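# Move the box beside the blue block into the tote

## Task

Identify the cardboard box that sits beside a blue foam block and place it in the tote near the door, fully inside with no part overhanging the tote's rim. All other boxes must remain on their desks. The robot must not tip over or finish leaning. The box must stay in the tote on its own, without the robot holding it.

## Robot and tools

Robot: a Hello Robot Stretch 3 with one arm. It has a two-wheel base (0.33 m long, 0.34 m wide) that can drive straight or spin in place but cannot slide sideways. A lift carries the arm up and down the mast. The arm telescopes out to the robot's right side and ends in a wrist with yaw, pitch and roll, plus a two-finger gripper. To move the gripper forward or back, drive the base. Spinning pivots about the point midway between the wheels, 0.05 m behind the front edge. With the arm in and the wrist folded, a spin sweeps a 0.28 m radius. An unfolded, level gripper reaches beyond that circle.

Frames: the base frame has its origin on the floor between the drive wheels, x forward, y left, z up. The odometry frame is the base frame where the scene began. Heading is positive to the left, from -3.142 to 3.142.

execute_actions takes "actions", a list run in order. Each action is {"robot": ..., "steps": n, "until": ...}. n is in control steps at 30 per second, from 1 to 450, default 1. {"steps": n} alone just waits. "robot" holds one of three things:
- a single command holding "base", "joints", "contact_limits", or several of them;
- a list of up to 8 commands and {"pause_s": s} entries (s at most 15), run one after another;
- {"stop": true}, which brakes everything and clears the queue.

base holds exactly one key. translate_m is a signed offset in metres along the robot's current facing, forward positive, with |value| at most 1. rotate_rad is a signed offset in radians, left (counter-clockwise) positive, with |value| at most 3.2. Both are measured from where the base stands when that command begins.

joints holds absolute targets, named individually. Any joint you leave out keeps its previous target.
- lift_m: arm height on the mast, 0 to 1.1 m.
- arm_m: extension, 0 to 0.52 m.
- wrist_yaw_rad: -1.345 to 4.42. At 0 the gripper points along the arm; positive swings it toward the front; 3.0 folds it over the base.
- wrist_pitch_rad: -1.57 to 0.451. 0 is level; negative tips the fingertips down.
- wrist_roll_rad: -2.911 to 2.911. At 0 the fingers sit side by side.
- gripper_m: -0.089 to 0.179, larger is wider. The actual fingertip gap is 0.007 m smaller near closed, 0.025 m smaller wide open, and zero below 0.007.
- head_pan_rad: -3.953 to 1.73. 0 faces forward, positive turns left, -1.57 looks along the arm.
- head_tilt_rad: -1.53 to 0.419. Negative looks down.

contact_limits: {"arm_m": e} sets the motor effort (1 to 100 %) at which an arm move halts. Lower is gentler, but too low halts it immediately.

New commands act at once and cancel what is left of an older queue. Unnamed joints carry on. Motion continues between calls and while the operator is thinking.

"until" ends an action early. {"robot": {"status": "ended"}} waits until nothing is moving and no queue runs. You can also compare fields, for example {"lift_m": [">", 0.3]} or {"base_status": ["!=", "moving"]}. {"any": {"status": "ended"}} fires when the first motion finishes.

Base speed: the base is fast (0.30 m/s, 1.9 rad/s) only when stowed, meaning lift_m under 0.30, arm_m under 0.03 and wrist_yaw_rad over 2.54. Otherwise it is capped at 0.10 m/s and 0.63 rad/s.

Gripping: command gripper_m below the object's width; lower values squeeze harder. To let go, open to at least 0.02 above the point where the fingers made contact. Neither the gripper reading nor a "done" status proves you are holding anything; check with the cameras.

Wrist folding: only fold or unfold the wrist (yaw toward 3.0) with lift_m between 0.32 and 0.95, pitch -0.4 and roll near 0. Otherwise the gripper may strike the mast, base or head. Once folded, the lift may come down to 0.25. If yaw is below -0.4, keep pitch at -0.5 or lower.

Cameras: head_camera, nav_camera and wrist_camera. The first two are aimed by head pan and tilt. zoom_image takes {"camera": name, "region": [x0, y0, x1, y1]} in pixels, origin at the top left, with the region at most 504x504. It returns a closer view of that camera's latest image. Image sizes: head 896x504, nav 672x504 (fisheye), wrist 644x364.

Result lines:
- base_status and joint_status: moving, done, off_target (came to rest short of the goal and may still be pushing), contact_stop (the joint then goes slack), time_out, stopped, not_commanded, or torque_fault (a wrist servo shut off for about 10 s and cannot be commanded).
- The bracket after base_status shows distance travelled versus the goal.
- joint_goals lists current targets.
- measured_speeds, motor_effort (%, peak in brackets, positive toward higher values) and refusals/queue/queue_left describe motors and the queue.
- Lines beginning "refused:" or "dropped:" explain rejected goals or a queue that was cut short. "replaced:" only reports how a previous motion ended.
- robot.on_its_own appears when the robot has changed a target itself, a joint is slack or off, or base_tilt has drifted 3 degrees or more; this warns of a lean.
- lidar_m gives 12 distances in 30-degree sectors, starting straight ahead and going counter-clockwise (4th left, 7th behind, 10th right), taken 0.17 m above the floor.
- wrist_depth_mm and head_depth_mm are 7x7 grids of median depth.
- hand_pose is the fingertip meeting point in the base frame.

An invalid call is rejected whole. A refused goal inside a valid call skips only that goal.

Hazards:
- Pushing into something rigid with the gripper higher than about 0.45 m can tip the robot; raising the contact limit makes this worse.
- Never push again right after a contact_stop.
- Driving while the gripper holds or presses on something fixed can tip it, as can catching on furniture, especially when reversing. If this happens, undo the last move in small steps, pull the gripper clear, and lower the lift to about 0.2 if it still leans.
- Avoid drops, slams and hard shoves.
- Loose objects may get small random bumps.

finished_scene takes {"scene": number} and ends that scene for good. Call it only after every motion has finished and the box rests in the tote unassisted. Commanded motions continue briefly afterward and then get braked.

Each tool is called after ">>>" as a command line: name --argument value for each argument, lists and objects as JSON in quotes; but a table of rows of numbers goes row by row, as --pt "numbers of a row", without its own name.

## Session

>>> execute_actions --actions '[]'

Scene clock: 0.00 s.
robot.base_odometry: x=+0.000 y=+0.000 heading=+0.000 (m, m, rad; robot's odometry frame)
robot.turned_by_wheels: +0.000 (rad since the last result)
robot.turned_by_imu: +0.000 (rad since the last result)
robot.base_tilt: forward=+1.7 right=+0.3 (deg)
robot.lidar_m: 1.04 1.03 1.16 1.87 2.17 0.83 0.69 0.69 0.77 1.19 0.95 1.25
robot.head_depth_mm: 1136 1145 1160 1169 1185 1197 1216 / 1093 1102 1112 1124 1137 1151 1164 / 1052 1063 1072 1082 1097 1105 1122 / 1013 1022 1035 1047 1055 1068 1080 / 980 987 995 1005 1014 1026 1037 / 945 954 964 971 985 991 998 / 916 926 932 941 950 960 967
robot.base_status: not_commanded
robot.joint_positions: lift_m=+0.539 arm_m=-0.002 wrist_yaw_rad=+3.079 wrist_pitch_rad=-0.402 wrist_roll_rad=+0.009 gripper_m=+0.037 head_pan_rad=+0.015 head_tilt_rad=+0.000
robot.joint_goals: lift_m=+0.539 arm_m=-0.002 wrist_yaw_rad=+3.079 wrist_pitch_rad=-0.402 wrist_roll_rad=+0.009 gripper_m=+0.037 head_pan_rad=+0.015 head_tilt_rad=+0.000
robot.joint_status: lift_m=not_commanded arm_m=not_commanded wrist_yaw_rad=not_commanded wrist_pitch_rad=not_commanded wrist_roll_rad=not_commanded gripper_m=not_commanded head_pan_rad=not_commanded head_tilt_rad=not_commanded
robot.measured_speeds: translate_m=+0.000 rotate_rad=+0.000 lift_m=+0.000 arm_m=+0.000 wrist_yaw_rad=+0.000 wrist_pitch_rad=+0.000 wrist_roll_rad=+0.000 head_pan_rad=+0.000 head_tilt_rad=+0.000
robot: refusals=0 queue=idle queue_left=0
robot.motor_effort: left_wheel=-1 right_wheel=+0 lift_m=+23 arm_m=+0 wrist_yaw_rad=+0 wrist_pitch_rad=+5 wrist_roll_rad=+0 gripper_m=-1 head_pan_rad=-1 head_tilt_rad=+2 (%)
robot.hand_pose: x=-0.0071 y=+0.0831 z=+0.5550 quat_wxyz=(+0.164, +0.700, +0.119, +0.685) (m; robot's base frame)
robot.wrist_depth_mm: - - - - - - 899 / - - - - - - 936 / - - - - - - 929 / - - - - - - 958 / - - - - - - - / 871 893 - 882 881 898 898 / 749 741 - 757 762 775 767
pictures: head_camera (sideways: a quarter turn clockwise sets it upright), nav_camera (sideways: a quarter turn counterclockwise sets it upright), wrist_camera
Images, in order (width x height): head_camera 896x504, nav_camera 672x504, wrist_camera 644x364.

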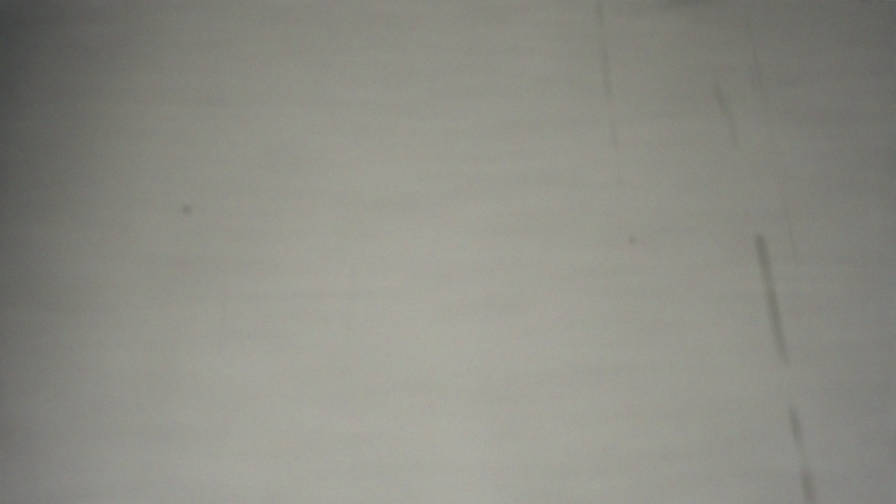

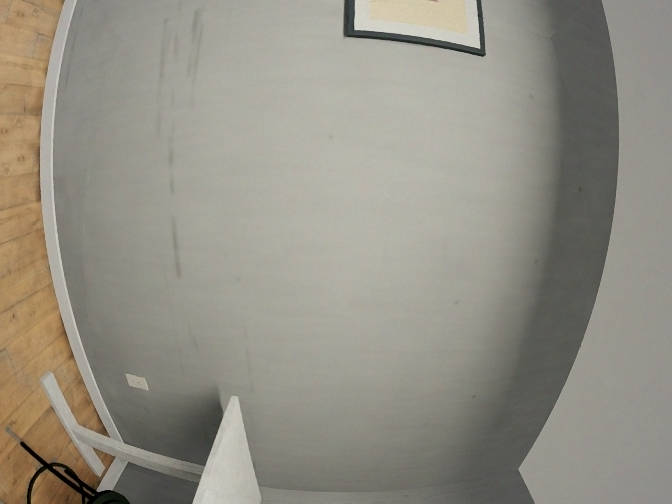

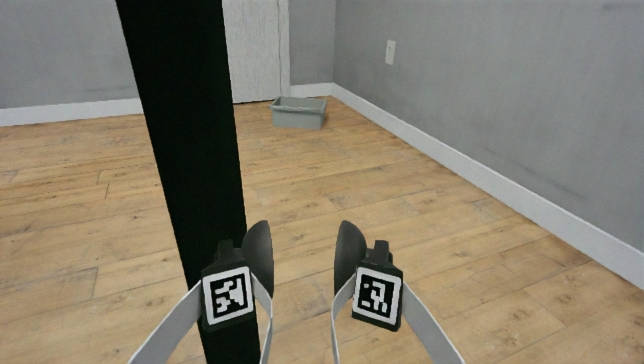

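>>> execute_actions --actions '[{"robot":{"joints":{"head_pan_rad":-1.3,"head_tilt_rad":-0.5}},"steps":100,"until":{"robot":{"status":"ended"}}}]'

Scene clock: 4.73 s.
robot.base_odometry: x=+0.000 y=+0.000 heading=+0.000 (m, m, rad; robot's odometry frame)
robot.turned_by_wheels: +0.000 (rad since the last result)
robot.turned_by_imu: -0.001 (rad since the last result)
robot.base_tilt: forward=+1.7 right=+0.2 (deg)
robot.lidar_m: 1.04 1.03 1.16 1.87 2.16 0.84 0.69 0.69 0.78 1.19 0.95 1.25
robot.head_depth_mm: 1320 1436 1009 1314 1748 1487 1238 / 1317 1428 1008 1811 1783 1498 1243 / 1309 1417 1012 1790 1879 1497 1241 / 1304 1425 1017 1783 1874 1506 1253 / 1300 1422 1021 1771 1885 1468 1253 / 1288 1406 1030 1319 1519 1463 1249 / 1275 1405 1034 1318 1173 1468 1257
robot.base_status: not_commanded
robot.joint_positions: lift_m=+0.539 arm_m=-0.002 wrist_yaw_rad=+3.079 wrist_pitch_rad=-0.402 wrist_roll_rad=+0.009 gripper_m=+0.037 head_pan_rad=-1.293 head_tilt_rad=-0.493
robot.joint_goals: lift_m=+0.539 arm_m=-0.002 wrist_yaw_rad=+3.079 wrist_pitch_rad=-0.402 wrist_roll_rad=+0.009 gripper_m=+0.037 head_pan_rad=-1.300 head_tilt_rad=-0.500
robot.joint_status: lift_m=not_commanded arm_m=not_commanded wrist_yaw_rad=not_commanded wrist_pitch_rad=not_commanded wrist_roll_rad=not_commanded gripper_m=not_commanded head_pan_rad=done head_tilt_rad=done
robot.measured_speeds: translate_m=+0.000 rotate_rad=+0.000 lift_m=+0.000 arm_m=+0.000 wrist_yaw_rad=+0.000 wrist_pitch_rad=+0.000 wrist_roll_rad=+0.000 head_pan_rad=+0.000 head_tilt_rad=+0.000
robot: refusals=0 queue=done queue_left=0
robot.motor_effort: left_wheel=-1(1) right_wheel=+0(0) lift_m=+22(22) arm_m=+0(0) wrist_yaw_rad=+0(0) wrist_pitch_rad=+5(5) wrist_roll_rad=+0(0) gripper_m=+0(0) head_pan_rad=-3(35) head_tilt_rad=-2(22) (%)
robot.hand_pose: x=-0.0071 y=+0.0831 z=+0.5550 quat_wxyz=(+0.164, +0.700, +0.119, +0.685) (m; robot's base frame)
robot.wrist_depth_mm: - - - - - - 879 / - - - - - - 926 / - - - - - - 925 / - - - - - - 985 / - - - - - - 982 / 882 866 - 891 879 898 934 / 720 722 - 743 772 764 762
pictures: head_camera (sideways: a quarter turn clockwise sets it upright), nav_camera (sideways: a quarter turn counterclockwise sets it upright), wrist_camera
Images, in order (width x height): head_camera 896x504, nav_camera 672x504, wrist_camera 644x364.

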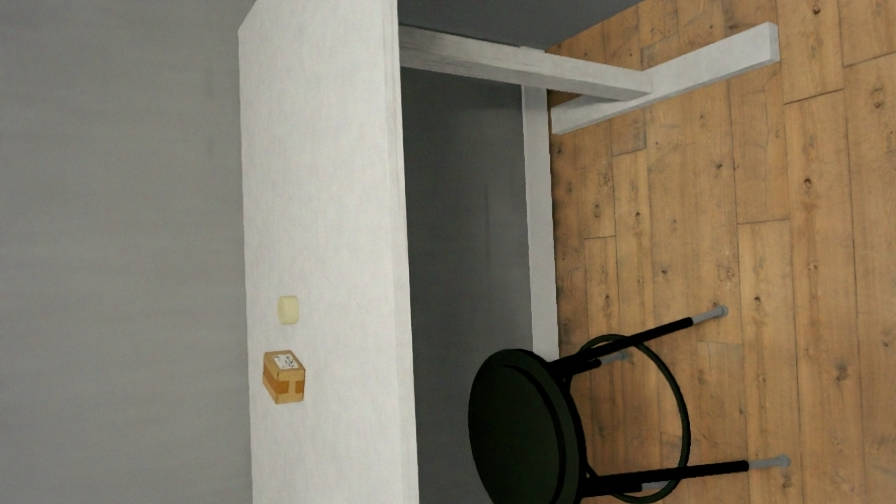

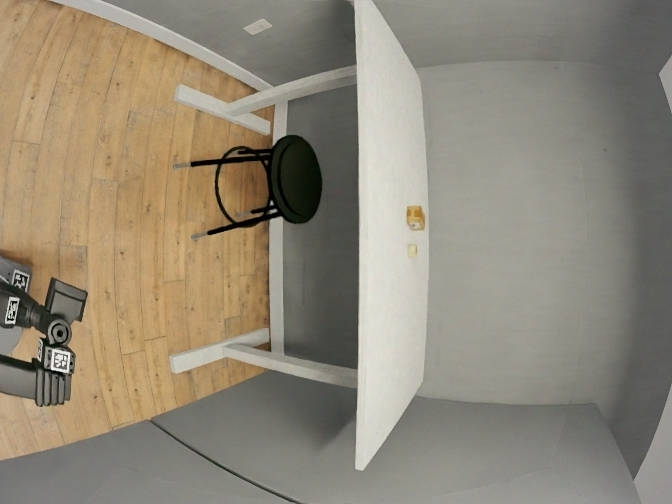

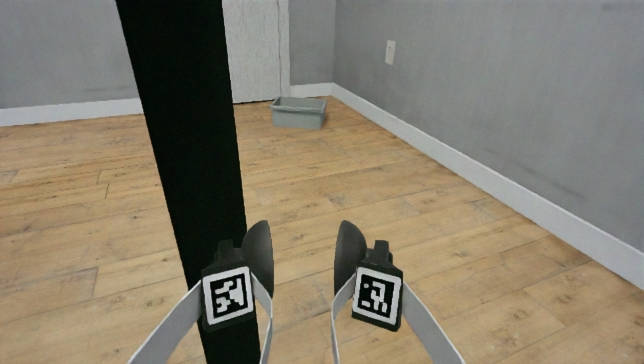

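>>> execute_actions --actions '[{"robot":{"joints":{"head_pan_rad":-3.9,"head_tilt_rad":-0.4,"lift_m":0.26}},"steps":150,"until":{"robot":{"status":"ended"}}}]'

Scene clock: 14.53 s.
robot.base_odometry: x=+0.000 y=+0.000 heading=+0.000 (m, m, rad; robot's odometry frame)
robot.turned_by_wheels: +0.000 (rad since the last result)
robot.turned_by_imu: -0.002 (rad since the last result)
robot.base_tilt: forward=+1.7 right=+0.3 (deg)
robot.lidar_m: 1.04 1.04 1.16 1.87 2.16 0.83 0.69 0.69 0.78 1.19 0.95 1.25
robot.head_depth_mm: - - - - - - - / 1902 2042 2205 2442 - - - / 1975 2144 2321 2550 2073 1618 1318 / 2046 2229 2452 2589 1912 1616 1314 / 1047 1118 1193 1287 1388 1480 1315 / 905 959 1021 1079 1154 1240 1271 / 797 841 882 932 985 1046 1116
robot.base_status: not_commanded
robot.joint_positions: lift_m=+0.261 arm_m=-0.002 wrist_yaw_rad=+3.079 wrist_pitch_rad=-0.402 wrist_roll_rad=+0.009 gripper_m=+0.037 head_pan_rad=-3.893 head_tilt_rad=-0.409
robot.joint_goals: lift_m=+0.260 arm_m=-0.002 wrist_yaw_rad=+3.079 wrist_pitch_rad=-0.402 wrist_roll_rad=+0.009 gripper_m=+0.037 head_pan_rad=-3.900 head_tilt_rad=-0.400
robot.joint_status: lift_m=done arm_m=not_commanded wrist_yaw_rad=not_commanded wrist_pitch_rad=not_commanded wrist_roll_rad=not_commanded gripper_m=not_commanded head_pan_rad=done head_tilt_rad=done
robot.measured_speeds: translate_m=+0.000 rotate_rad=+0.000 lift_m=+0.000 arm_m=+0.000 wrist_yaw_rad=+0.000 wrist_pitch_rad=+0.000 wrist_roll_rad=+0.000 head_pan_rad=+0.000 head_tilt_rad=+0.000
robot: refusals=0 queue=done queue_left=0
robot.motor_effort: left_wheel=-1(0) right_wheel=+0(0) lift_m=+8(25) arm_m=+0(1) wrist_yaw_rad=+0(0) wrist_pitch_rad=+5(4) wrist_roll_rad=+0(0) gripper_m=+1(0) head_pan_rad=-3(34) head_tilt_rad=+3(11) (%)
robot.hand_pose: x=-0.0071 y=+0.0831 z=+0.2772 quat_wxyz=(+0.164, +0.700, +0.119, +0.685) (m; robot's base frame)
robot.wrist_depth_mm: - - - - - - 888 / - - - - - - 924 / - - - - - - 945 / 766 763 765 802 813 817 836 / 606 613 - 630 624 625 653 / 506 511 - 530 515 536 532 / 439 - - - 444 446 450
pictures: head_camera (sideways: a quarter turn clockwise sets it upright), nav_camera (sideways: a quarter turn counterclockwise sets it upright), wrist_camera
Images, in order (width x height): head_camera 896x504, nav_camera 672x504, wrist_camera 644x364.

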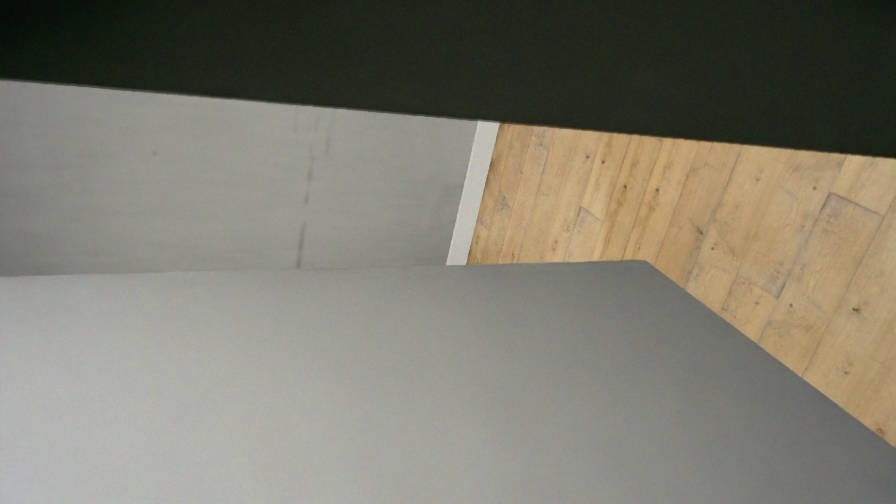

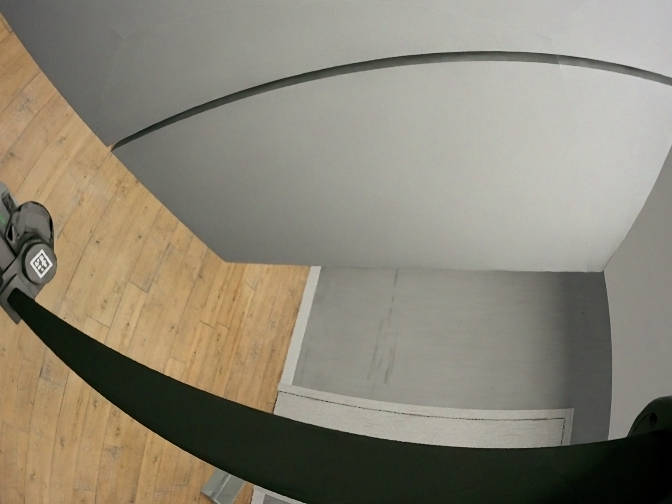

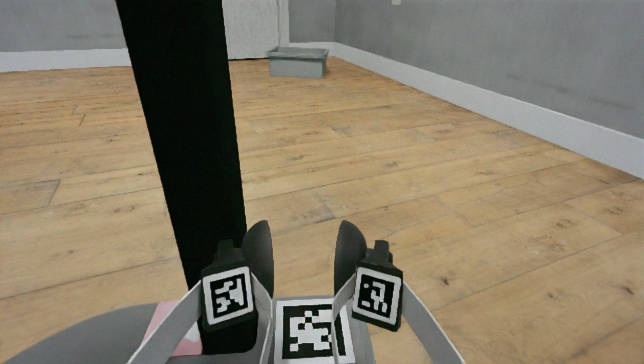

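>>> execute_actions --actions '[{"robot":[{"base":{"rotate_rad":2.157},"joints":{"head_pan_rad":0.6,"head_tilt_rad":-0.5}},{"base":{"translate_m":1.0}}],"steps":400,"until":{"robot":{"status":"ended"}}}]'

Scene clock: 47.70 s.
robot.base_odometry: x=-0.553 y=+0.833 heading=+2.157 (m, m, rad; robot's odometry frame)
robot.turned_by_wheels: +2.157 (rad since the last result)
robot.turned_by_imu: +2.126 (rad since the last result)
robot.base_tilt: forward=+1.7 right=+0.3 (deg)
robot.lidar_m: 1.22 1.40 0.45 0.45 0.52 0.88 1.97 1.49 1.28 1.27 1.41 1.19
robot.head_depth_mm: 1136 1217 1320 1440 1583 1486 1241 / 1237 1344 1465 1600 1742 1488 1244 / 1354 1478 1633 1806 1859 1492 1247 / 1497 1652 1833 2079 1877 1502 1248 / 1683 1878 2120 2300 1885 1503 1164 / 1897 2121 2307 534 585 653 741 / 381 408 442 481 526 583 652
robot.base_status: done (translate_m +1.0000 of +1.0000)
robot.joint_positions: lift_m=+0.261 arm_m=-0.002 wrist_yaw_rad=+3.079 wrist_pitch_rad=-0.402 wrist_roll_rad=+0.009 gripper_m=+0.037 head_pan_rad=+0.593 head_tilt_rad=-0.495
robot.joint_goals: lift_m=+0.260 arm_m=-0.002 wrist_yaw_rad=+3.079 wrist_pitch_rad=-0.402 wrist_roll_rad=+0.009 gripper_m=+0.037 head_pan_rad=+0.600 head_tilt_rad=-0.500
robot.joint_status: lift_m=done arm_m=not_commanded wrist_yaw_rad=not_commanded wrist_pitch_rad=not_commanded wrist_roll_rad=not_commanded gripper_m=not_commanded head_pan_rad=done head_tilt_rad=done
robot.measured_speeds: translate_m=+0.000 rotate_rad=+0.000 lift_m=+0.000 arm_m=+0.000 wrist_yaw_rad=+0.000 wrist_pitch_rad=+0.000 wrist_roll_rad=+0.000 head_pan_rad=+0.000 head_tilt_rad=+0.000
robot: refusals=0 queue=done queue_left=0
robot.motor_effort: left_wheel=-3(9) right_wheel=+4(15) lift_m=+9(9) arm_m=+0(0) wrist_yaw_rad=+0(0) wrist_pitch_rad=+5(5) wrist_roll_rad=+0(0) gripper_m=+0(1) head_pan_rad=+2(34) head_tilt_rad=-1(12) (%)
robot.hand_pose: x=-0.0071 y=+0.0830 z=+0.2772 quat_wxyz=(+0.164, +0.700, +0.119, +0.685) (m; robot's base frame)
robot.wrist_depth_mm: 521 514 475 464 443 424 423 / 572 545 510 496 472 455 - / 636 613 558 542 511 493 - / 681 672 611 576 571 537 848 / 608 613 - 630 599 597 648 / 503 509 - 533 531 528 542 / 441 - - - 446 443 447
pictures: head_camera (sideways: a quarter turn clockwise sets it upright), nav_camera (sideways: a quarter turn counterclockwise sets it upright), wrist_camera
Images, in order (width x height): head_camera 896x504, nav_camera 672x504, wrist_camera 644x364.

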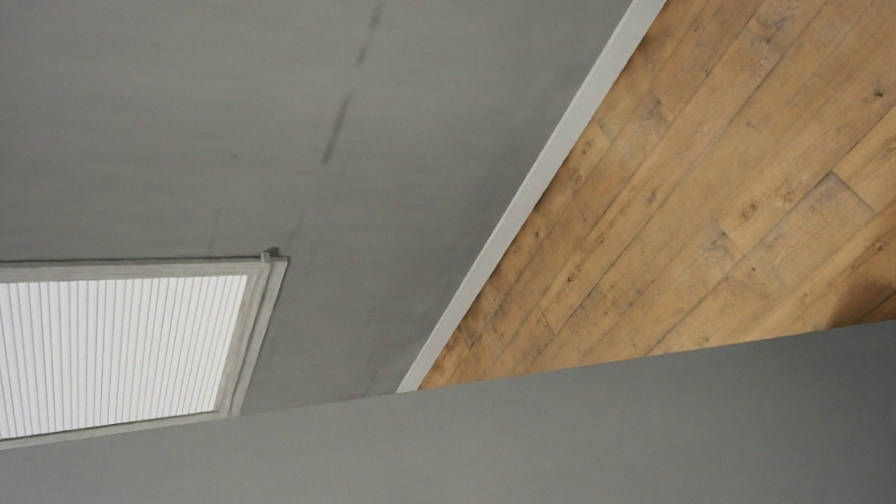

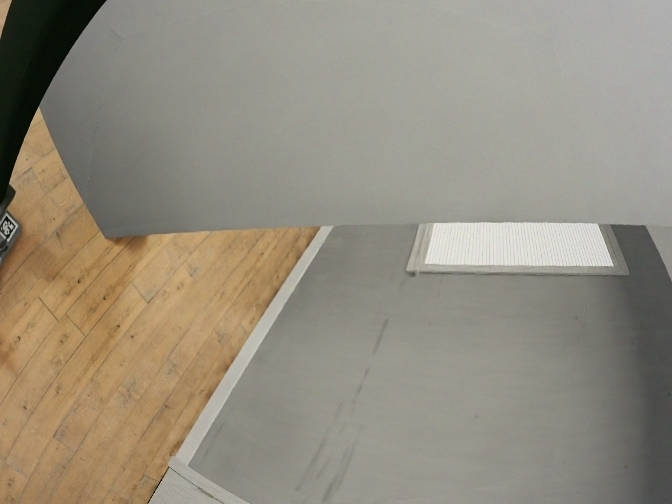

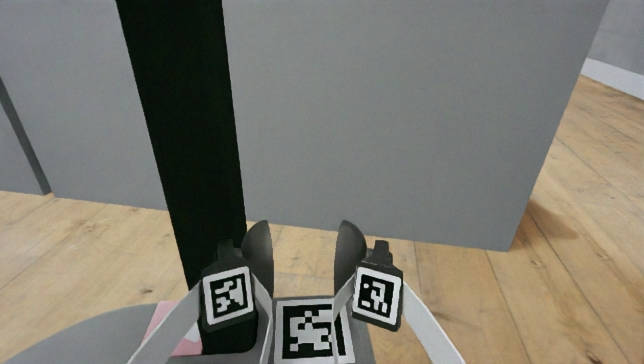

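>>> execute_actions --actions '[{"robot":[{"base":{"translate_m":0.72}},{"base":{"rotate_rad":1.35}},{"base":{"translate_m":0.7},"joints":{"head_pan_rad":1.2,"head_tilt_rad":-0.3}}],"steps":450,"until":{"robot":{"status":"ended"}}}]'

Scene clock: 70.17 s.
robot.base_odometry: x=-1.605 y=+1.183 heading=-2.776 (m, m, rad; robot's odometry frame)
robot.turned_by_wheels: +1.350 (rad since the last result)
robot.turned_by_imu: +1.328 (rad since the last result)
robot.base_tilt: forward=+1.7 right=+0.3 (deg)
robot.lidar_m: 2.17 2.65 3.10 0.43 0.44 2.21 2.01 0.75 0.55 0.53 0.56 0.77
robot.head_depth_mm: 3321 3519 3714 3693 2391 1770 1398 / 3239 3418 3655 3638 2400 1786 1417 / 3083 3287 3420 3418 2402 1790 1415 / 2961 3162 3344 3496 2423 1785 1418 / 2856 3026 3141 3398 2408 1790 1422 / 2752 2900 3057 3247 2419 1722 1303 / 2637 2803 2467 388 411 442 478
robot.base_status: done (translate_m +0.7000 of +0.7000)
robot.joint_positions: lift_m=+0.261 arm_m=-0.002 wrist_yaw_rad=+3.079 wrist_pitch_rad=-0.402 wrist_roll_rad=+0.009 gripper_m=+0.037 head_pan_rad=+1.193 head_tilt_rad=-0.310
robot.joint_goals: lift_m=+0.260 arm_m=-0.002 wrist_yaw_rad=+3.079 wrist_pitch_rad=-0.402 wrist_roll_rad=+0.009 gripper_m=+0.037 head_pan_rad=+1.200 head_tilt_rad=-0.300
robot.joint_status: lift_m=done arm_m=not_commanded wrist_yaw_rad=not_commanded wrist_pitch_rad=not_commanded wrist_roll_rad=not_commanded gripper_m=not_commanded head_pan_rad=done head_tilt_rad=done
robot.measured_speeds: translate_m=+0.000 rotate_rad=+0.000 lift_m=+0.000 arm_m=+0.000 wrist_yaw_rad=+0.000 wrist_pitch_rad=+0.000 wrist_roll_rad=+0.000 head_pan_rad=+0.000 head_tilt_rad=+0.000
robot: refusals=0 queue=done queue_left=0
robot.motor_effort: left_wheel=-4(10) right_wheel=+4(14) lift_m=+9(9) arm_m=+0(0) wrist_yaw_rad=+0(1) wrist_pitch_rad=+4(5) wrist_roll_rad=+0(0) gripper_m=+1(0) head_pan_rad=+3(29) head_tilt_rad=+4(15) (%)
robot.hand_pose: x=-0.0071 y=+0.0830 z=+0.2772 quat_wxyz=(+0.164, +0.700, +0.119, +0.685) (m; robot's base frame)
robot.wrist_depth_mm: 413 412 424 434 - - - / 439 442 456 478 - - - / 475 479 492 510 - - - / 527 518 535 565 812 816 838 / 570 569 - 606 620 641 665 / 502 501 - 534 522 535 538 / 443 - - - 444 453 445
pictures: head_camera (sideways: a quarter turn clockwise sets it upright), nav_camera (sideways: a quarter turn counterclockwise sets it upright), wrist_camera
Images, in order (width x height): head_camera 896x504, nav_camera 672x504, wrist_camera 644x364.

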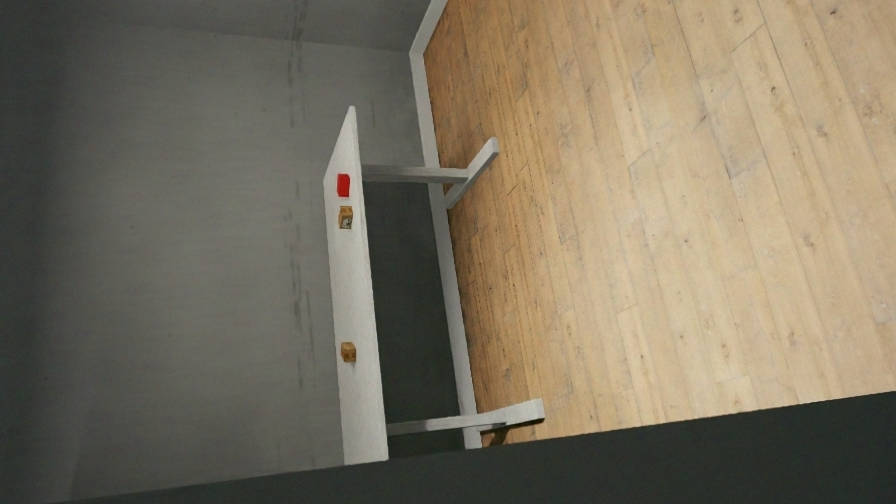

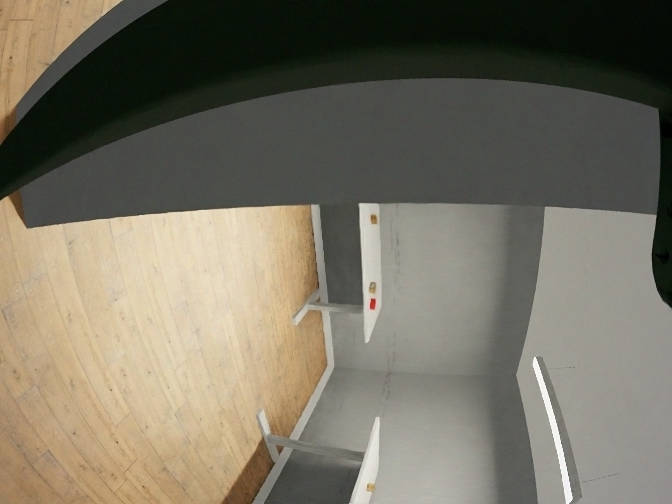

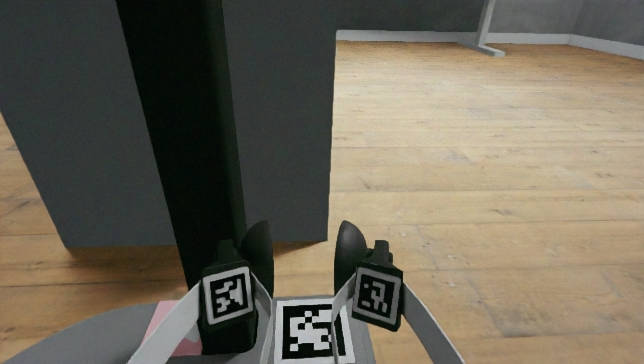

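>>> execute_actions --actions '[{"robot":{"base":{"translate_m":0.5},"joints":{"head_pan_rad":0.3,"head_tilt_rad":-0.35}},"steps":450,"until":{"robot":{"status":"ended"}}}]'

Scene clock: 77.90 s.
robot.base_odometry: x=-2.072 y=+1.004 heading=-2.776 (m, m, rad; robot's odometry frame)
robot.turned_by_wheels: +0.000 (rad since the last result)
robot.turned_by_imu: -0.002 (rad since the last result)
robot.base_tilt: forward=+1.7 right=+0.2 (deg)
robot.lidar_m: 1.70 2.20 2.91 2.28 0.64 0.62 1.96 0.76 0.56 0.54 0.56 0.77
robot.head_depth_mm: 1700 1823 1954 2101 2176 1695 1364 / 1763 1890 1990 2186 2267 1717 1369 / 1813 1932 1765 2206 2107 1719 1378 / 1882 2012 2044 2344 2276 1717 1372 / 1933 2087 2074 2443 2289 1712 1378 / 1992 2162 2110 2549 2276 1720 1380 / 2064 2226 2320 2688 2299 1729 1379
robot.base_status: done (translate_m +0.5000 of +0.5000)
robot.joint_positions: lift_m=+0.261 arm_m=-0.002 wrist_yaw_rad=+3.079 wrist_pitch_rad=-0.402 wrist_roll_rad=+0.009 gripper_m=+0.037 head_pan_rad=+0.307 head_tilt_rad=-0.346
robot.joint_goals: lift_m=+0.260 arm_m=-0.002 wrist_yaw_rad=+3.079 wrist_pitch_rad=-0.402 wrist_roll_rad=+0.009 gripper_m=+0.037 head_pan_rad=+0.300 head_tilt_rad=-0.350
robot.joint_status: lift_m=done arm_m=not_commanded wrist_yaw_rad=not_commanded wrist_pitch_rad=not_commanded wrist_roll_rad=not_commanded gripper_m=not_commanded head_pan_rad=done head_tilt_rad=done
robot.measured_speeds: translate_m=+0.000 rotate_rad=+0.000 lift_m=+0.000 arm_m=+0.000 wrist_yaw_rad=+0.000 wrist_pitch_rad=+0.000 wrist_roll_rad=+0.000 head_pan_rad=+0.000 head_tilt_rad=+0.000
robot: refusals=0 queue=done queue_left=0
robot.motor_effort: left_wheel=-3(9) right_wheel=+4(12) lift_m=+9(9) arm_m=+0(0) wrist_yaw_rad=+0(0) wrist_pitch_rad=+5(5) wrist_roll_rad=+0(0) gripper_m=+0(1) head_pan_rad=-4(35) head_tilt_rad=-1(7) (%)
robot.hand_pose: x=-0.0071 y=+0.0830 z=+0.2772 quat_wxyz=(+0.164, +0.700, +0.119, +0.685) (m; robot's base frame)
robot.wrist_depth_mm: - - - - - - - / - - - - - - - / 839 945 - - - - - / 666 745 798 792 788 812 844 / 585 614 - 626 636 636 651 / 506 512 - 526 531 531 527 / 439 - - - 434 444 451
pictures: head_camera (sideways: a quarter turn clockwise sets it upright), nav_camera (sideways: a quarter turn counterclockwise sets it upright), wrist_camera
Images, in order (width x height): head_camera 896x504, nav_camera 672x504, wrist_camera 644x364.

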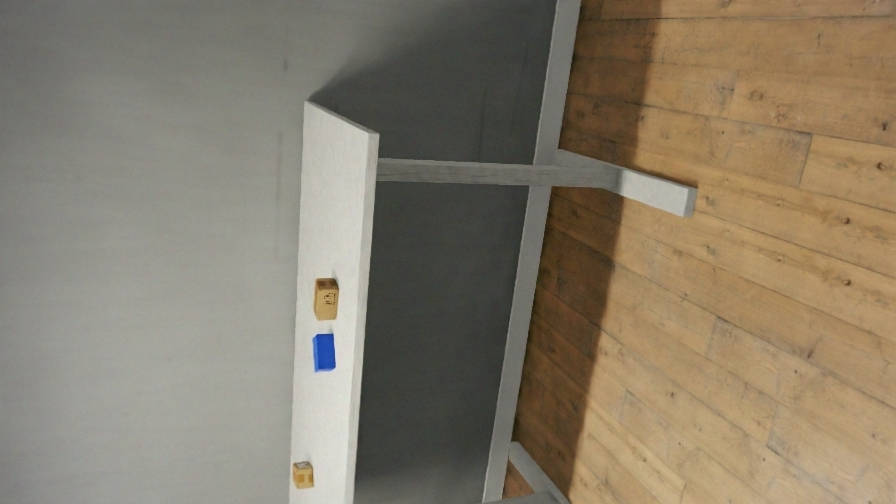

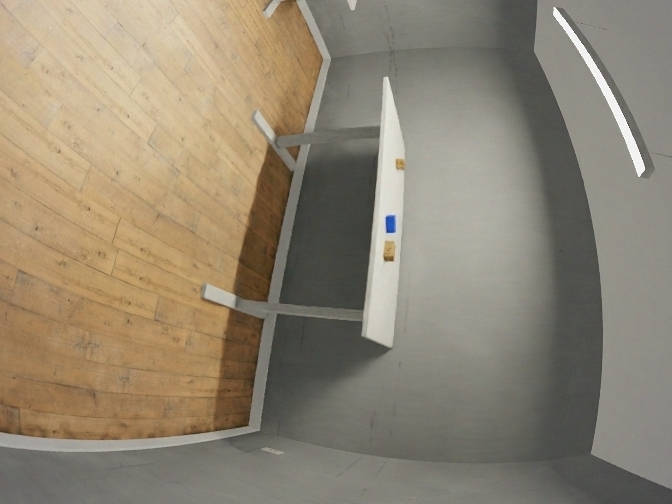

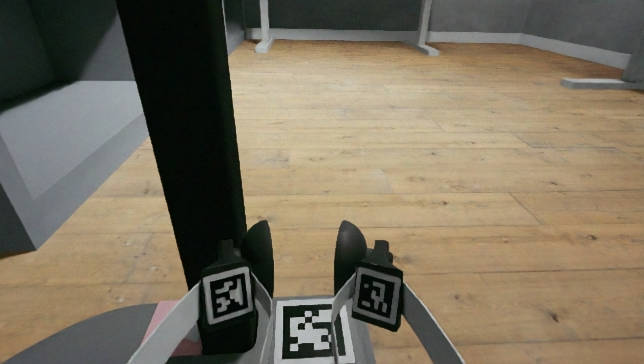

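>>> zoom_image --camera "head_camera" --region '[270, 240, 410, 400]'

Region (270, 240, 410, 400) of head_camera's 896x504 image, scaled by 3.150, with more detail than that image has; it fills the left 441 columns of this view, and the rest is white.

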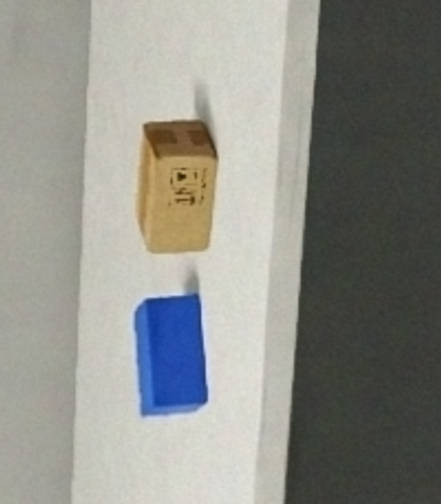

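>>> execute_actions --actions '[{"robot":[{"base":{"rotate_rad":0.716}},{"base":{"translate_m":0.986}},{"base":{"rotate_rad":0.878},"joints":{"lift_m":0.9,"head_pan_rad":-1.57,"head_tilt_rad":-0.5,"gripper_m":0.17}}],"steps":450,"until":{"robot":{"lift_m":[">",0.5]}}},{"robot":{"joints":{"wrist_yaw_rad":0.0}},"steps":300,"until":{"robot":{"status":"ended"}}}]'

Scene clock: 142.50 s.
robot.base_odometry: x=-2.536 y=+0.134 heading=-1.183 (m, m, rad; robot's odometry frame)
robot.turned_by_wheels: +1.594 (rad since the last result)
robot.turned_by_imu: +1.569 (rad since the last result)
robot.base_tilt: forward=+1.6 right=+0.2 (deg)
robot.lidar_m: 2.10 1.98 1.36 1.21 1.65 1.22 1.19 1.24 0.98 1.37 1.28 1.99
robot.head_depth_mm: 1127 1233 1000 739 1675 1539 - / 1129 1239 1004 742 1700 1456 - / 1131 1245 1009 708 1725 - - / 1134 1248 1014 709 1726 1546 1222 / 1139 1251 1020 713 1738 1464 1247 / 1141 1251 1025 715 1756 1513 1251 / 1144 1257 1033 716 1756 1508 1258
robot.base_status: done (rotate_rad +0.8779 of +0.8780)
robot.joint_positions: lift_m=+0.899 arm_m=-0.002 wrist_yaw_rad=+0.002 wrist_pitch_rad=-0.402 wrist_roll_rad=+0.009 gripper_m=+0.170 head_pan_rad=-1.563 head_tilt_rad=-0.494
robot.joint_goals: lift_m=+0.900 arm_m=-0.002 wrist_yaw_rad=+0.000 wrist_pitch_rad=-0.402 wrist_roll_rad=+0.009 gripper_m=+0.170 head_pan_rad=-1.570 head_tilt_rad=-0.500
robot.joint_status: lift_m=done arm_m=not_commanded wrist_yaw_rad=done wrist_pitch_rad=not_commanded wrist_roll_rad=not_commanded gripper_m=done head_pan_rad=done head_tilt_rad=done
robot.measured_speeds: translate_m=+0.000 rotate_rad=+0.000 lift_m=+0.000 arm_m=+0.000 wrist_yaw_rad=+0.000 wrist_pitch_rad=+0.000 wrist_roll_rad=+0.000 head_pan_rad=+0.000 head_tilt_rad=+0.000
robot: refusals=0 queue=done queue_left=0
robot.motor_effort: left_wheel=-3(9) right_wheel=+3(12) lift_m=+34(36) arm_m=+0(0) wrist_yaw_rad=-3(4) wrist_pitch_rad=+5(5) wrist_roll_rad=+0(0) gripper_m=+0(84) head_pan_rad=-4(35) head_tilt_rad=-2(14) (%)
robot.hand_pose: x=-0.0210 y=-0.3694 z=+0.9155 quat_wxyz=(+0.690, +0.142, -0.695, -0.141) (m; robot's base frame)
robot.wrist_depth_mm: 754 792 568 692 - - - / 345 352 360 376 383 397 413 / - - - - - - - / - - - - - - - / - - - - - - - / - - - - - - - / - - - - - - -
pictures: head_camera (sideways: a quarter turn clockwise sets it upright), nav_camera (sideways: a quarter turn counterclockwise sets it upright), wrist_camera
Images, in order (width x height): head_camera 896x504, nav_camera 672x504, wrist_camera 644x364.

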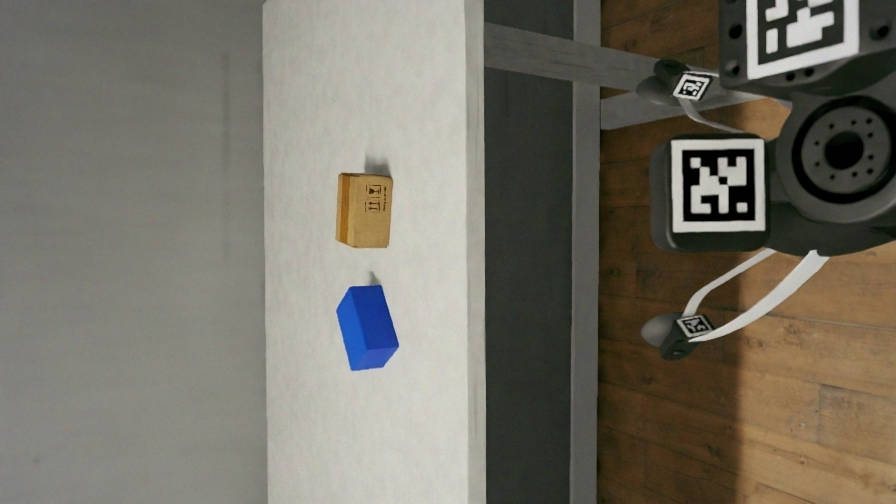

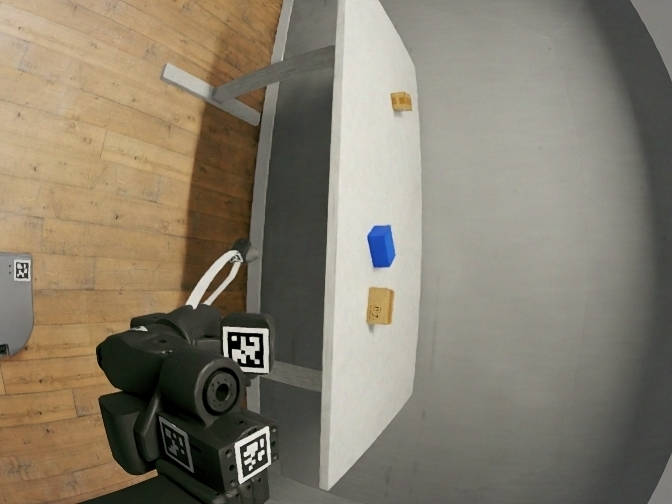

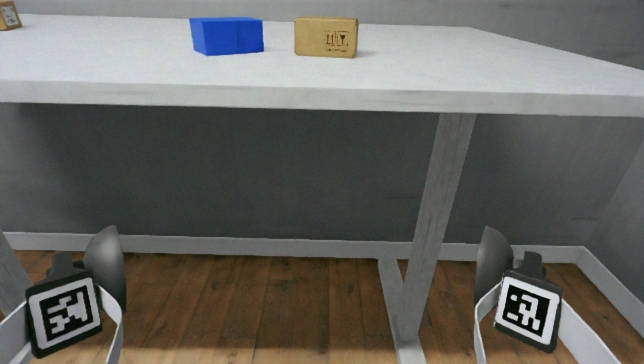

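>>> execute_actions --actions '[{"robot":{"base":{"translate_m":-0.015},"joints":{"lift_m":0.99,"gripper_m":0.145}},"steps":100,"until":{"robot":{"lift_m":[">",0.96]}}},{"robot":{"joints":{"arm_m":0.25}},"steps":300,"until":{"robot":{"status":"ended"}}}]'

Scene clock: 170.37 s.
robot.base_odometry: x=-2.542 y=+0.148 heading=-1.183 (m, m, rad; robot's odometry frame)
robot.turned_by_wheels: +0.000 (rad since the last result)
robot.turned_by_imu: -0.002 (rad since the last result)
robot.base_tilt: forward=+1.7 right=+0.3 (deg)
robot.lidar_m: 2.11 2.00 1.37 1.21 1.63 1.21 1.17 1.22 0.98 1.37 1.29 1.99
robot.head_depth_mm: 1123 1235 - 925 1679 1491 1235 / 1126 1232 - 1592 1696 1415 1243 / 1130 1242 - 1626 1729 1494 1242 / 1134 1246 1016 709 1732 1505 1253 / 1132 1251 1018 711 1737 1498 1250 / 1137 1254 1025 715 1754 1502 1248 / 1141 1256 1030 717 1769 1508 1252
robot.base_status: done (translate_m -0.0150 of -0.0150)
robot.joint_positions: lift_m=+0.989 arm_m=+0.250 wrist_yaw_rad=+0.001 wrist_pitch_rad=-0.402 wrist_roll_rad=+0.009 gripper_m=+0.145 head_pan_rad=-1.563 head_tilt_rad=-0.494
robot.joint_goals: lift_m=+0.990 arm_m=+0.250 wrist_yaw_rad=+0.000 wrist_pitch_rad=-0.402 wrist_roll_rad=+0.009 gripper_m=+0.145 head_pan_rad=-1.570 head_tilt_rad=-0.500
robot.joint_status: lift_m=done arm_m=done wrist_yaw_rad=done wrist_pitch_rad=not_commanded wrist_roll_rad=not_commanded gripper_m=done head_pan_rad=done head_tilt_rad=done
robot.measured_speeds: translate_m=+0.000 rotate_rad=+0.000 lift_m=+0.000 arm_m=+0.000 wrist_yaw_rad=+0.000 wrist_pitch_rad=+0.000 wrist_roll_rad=+0.000 head_pan_rad=+0.000 head_tilt_rad=+0.000
robot: refusals=0 queue=done queue_left=0
robot.motor_effort: left_wheel=-3(8) right_wheel=+4(5) lift_m=+34(35) arm_m=+4(6) wrist_yaw_rad=-1(3) wrist_pitch_rad=+5(5) wrist_roll_rad=+0(0) gripper_m=+0(83) head_pan_rad=-3(4) head_tilt_rad=-2(2) (%)
robot.hand_pose: x=-0.0212 y=-0.6211 z=+1.0055 quat_wxyz=(+0.690, +0.141, -0.695, -0.142) (m; robot's base frame)
robot.wrist_depth_mm: 825 810 794 804 796 805 819 / 691 721 730 758 787 827 851 / 448 462 463 484 489 498 547 / 336 298 324 304 355 361 371 / 268 280 272 276 275 288 285 / 223 224 225 227 230 242 235 / - 185 191 193 194 191 197
pictures: head_camera (sideways: a quarter turn clockwise sets it upright), nav_camera (sideways: a quarter turn counterclockwise sets it upright), wrist_camera
Images, in order (width x height): head_camera 896x504, nav_camera 672x504, wrist_camera 644x364.

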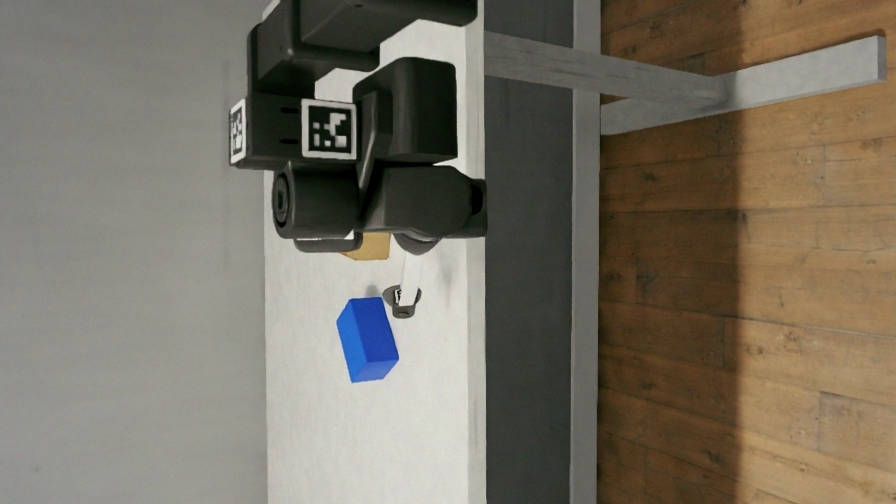

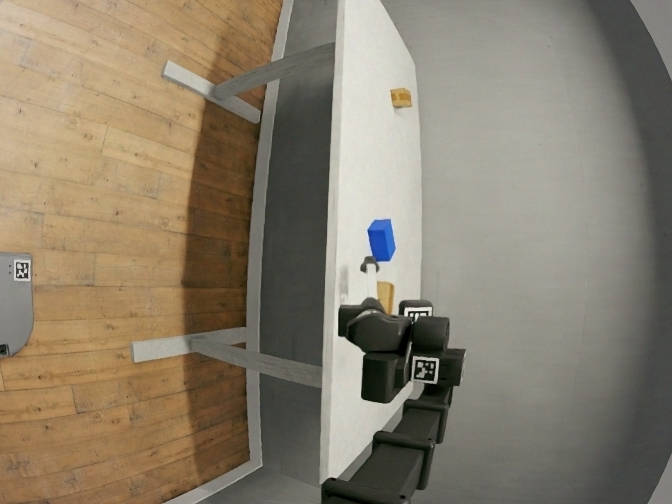

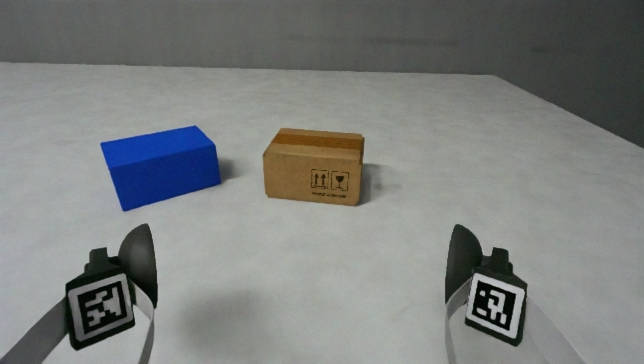

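>>> execute_actions --actions '[{"robot":{"base":{"translate_m":-0.005},"joints":{"lift_m":0.955,"arm_m":0.37,"gripper_m":0.142}},"steps":200,"until":{"robot":{"status":"ended"}}}]'

Scene clock: 195.00 s.
robot.base_odometry: x=-2.544 y=+0.153 heading=-1.183 (m, m, rad; robot's odometry frame)
robot.turned_by_wheels: +0.000 (rad since the last result)
robot.turned_by_imu: -0.001 (rad since the last result)
robot.base_tilt: forward=+1.7 right=+0.2 (deg)
robot.lidar_m: 2.12 2.00 1.37 1.20 1.62 1.20 1.17 1.22 0.98 1.37 1.29 1.99
robot.head_depth_mm: 1123 1239 1160 - 1685 1487 1234 / 1125 1239 - 742 1686 1412 1237 / 1130 1243 - 673 1734 1496 1246 / 1132 1247 1018 675 1732 1495 1245 / 1138 1252 1016 710 1737 1499 1252 / 1138 1252 1025 714 1750 1513 1254 / 1139 1256 1031 717 1756 1511 1255
robot.base_status: done (translate_m -0.0050 of -0.0050)
robot.joint_positions: lift_m=+0.956 arm_m=+0.370 wrist_yaw_rad=+0.001 wrist_pitch_rad=-0.402 wrist_roll_rad=+0.009 gripper_m=+0.142 head_pan_rad=-1.563 head_tilt_rad=-0.494
robot.joint_goals: lift_m=+0.955 arm_m=+0.370 wrist_yaw_rad=+0.000 wrist_pitch_rad=-0.402 wrist_roll_rad=+0.009 gripper_m=+0.142 head_pan_rad=-1.570 head_tilt_rad=-0.500
robot.joint_status: lift_m=done arm_m=done wrist_yaw_rad=done wrist_pitch_rad=not_commanded wrist_roll_rad=not_commanded gripper_m=done head_pan_rad=done head_tilt_rad=done
robot.measured_speeds: translate_m=+0.000 rotate_rad=+0.000 lift_m=+0.000 arm_m=+0.000 wrist_yaw_rad=+0.000 wrist_pitch_rad=+0.000 wrist_roll_rad=+0.000 head_pan_rad=+0.000 head_tilt_rad=+0.000
robot: refusals=0 queue=done queue_left=0
robot.motor_effort: left_wheel=-3(7) right_wheel=+4(5) lift_m=+8(35) arm_m=+5(5) wrist_yaw_rad=-2(2) wrist_pitch_rad=+5(5) wrist_roll_rad=+0(0) gripper_m=+0(22) head_pan_rad=-3(4) head_tilt_rad=-2(2) (%)
robot.hand_pose: x=-0.0212 y=-0.7411 z=+0.9722 quat_wxyz=(+0.690, +0.141, -0.695, -0.142) (m; robot's base frame)
robot.wrist_depth_mm: 692 698 674 701 695 688 703 / 561 575 591 609 634 655 737 / 365 370 377 386 394 401 413 / 185 204 202 181 283 293 290 / 184 202 192 179 219 229 229 / 183 181 181 183 185 194 189 / - 151 155 155 157 154 160
pictures: head_camera (sideways: a quarter turn clockwise sets it upright), nav_camera (sideways: a quarter turn counterclockwise sets it upright), wrist_camera
Images, in order (width x height): head_camera 896x504, nav_camera 672x504, wrist_camera 644x364.

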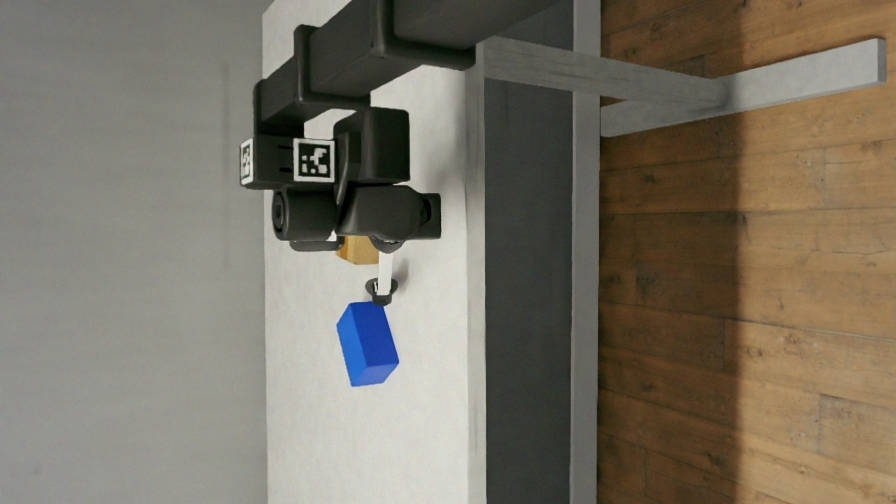

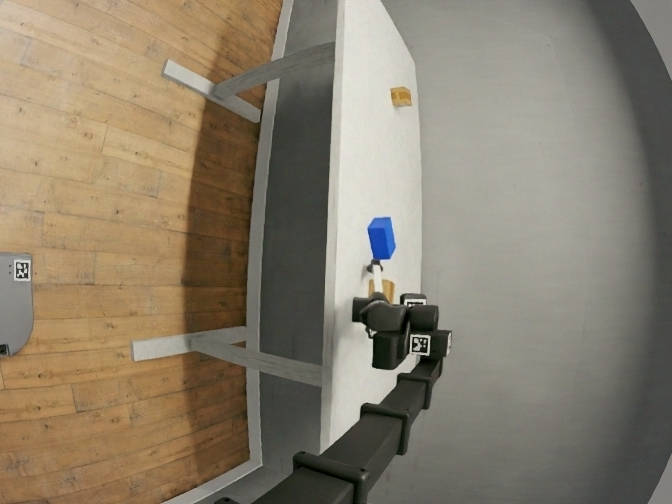

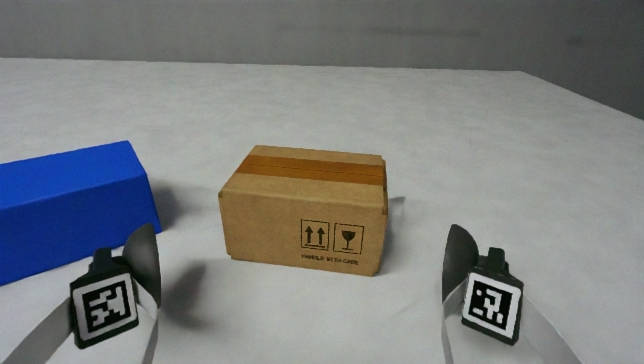

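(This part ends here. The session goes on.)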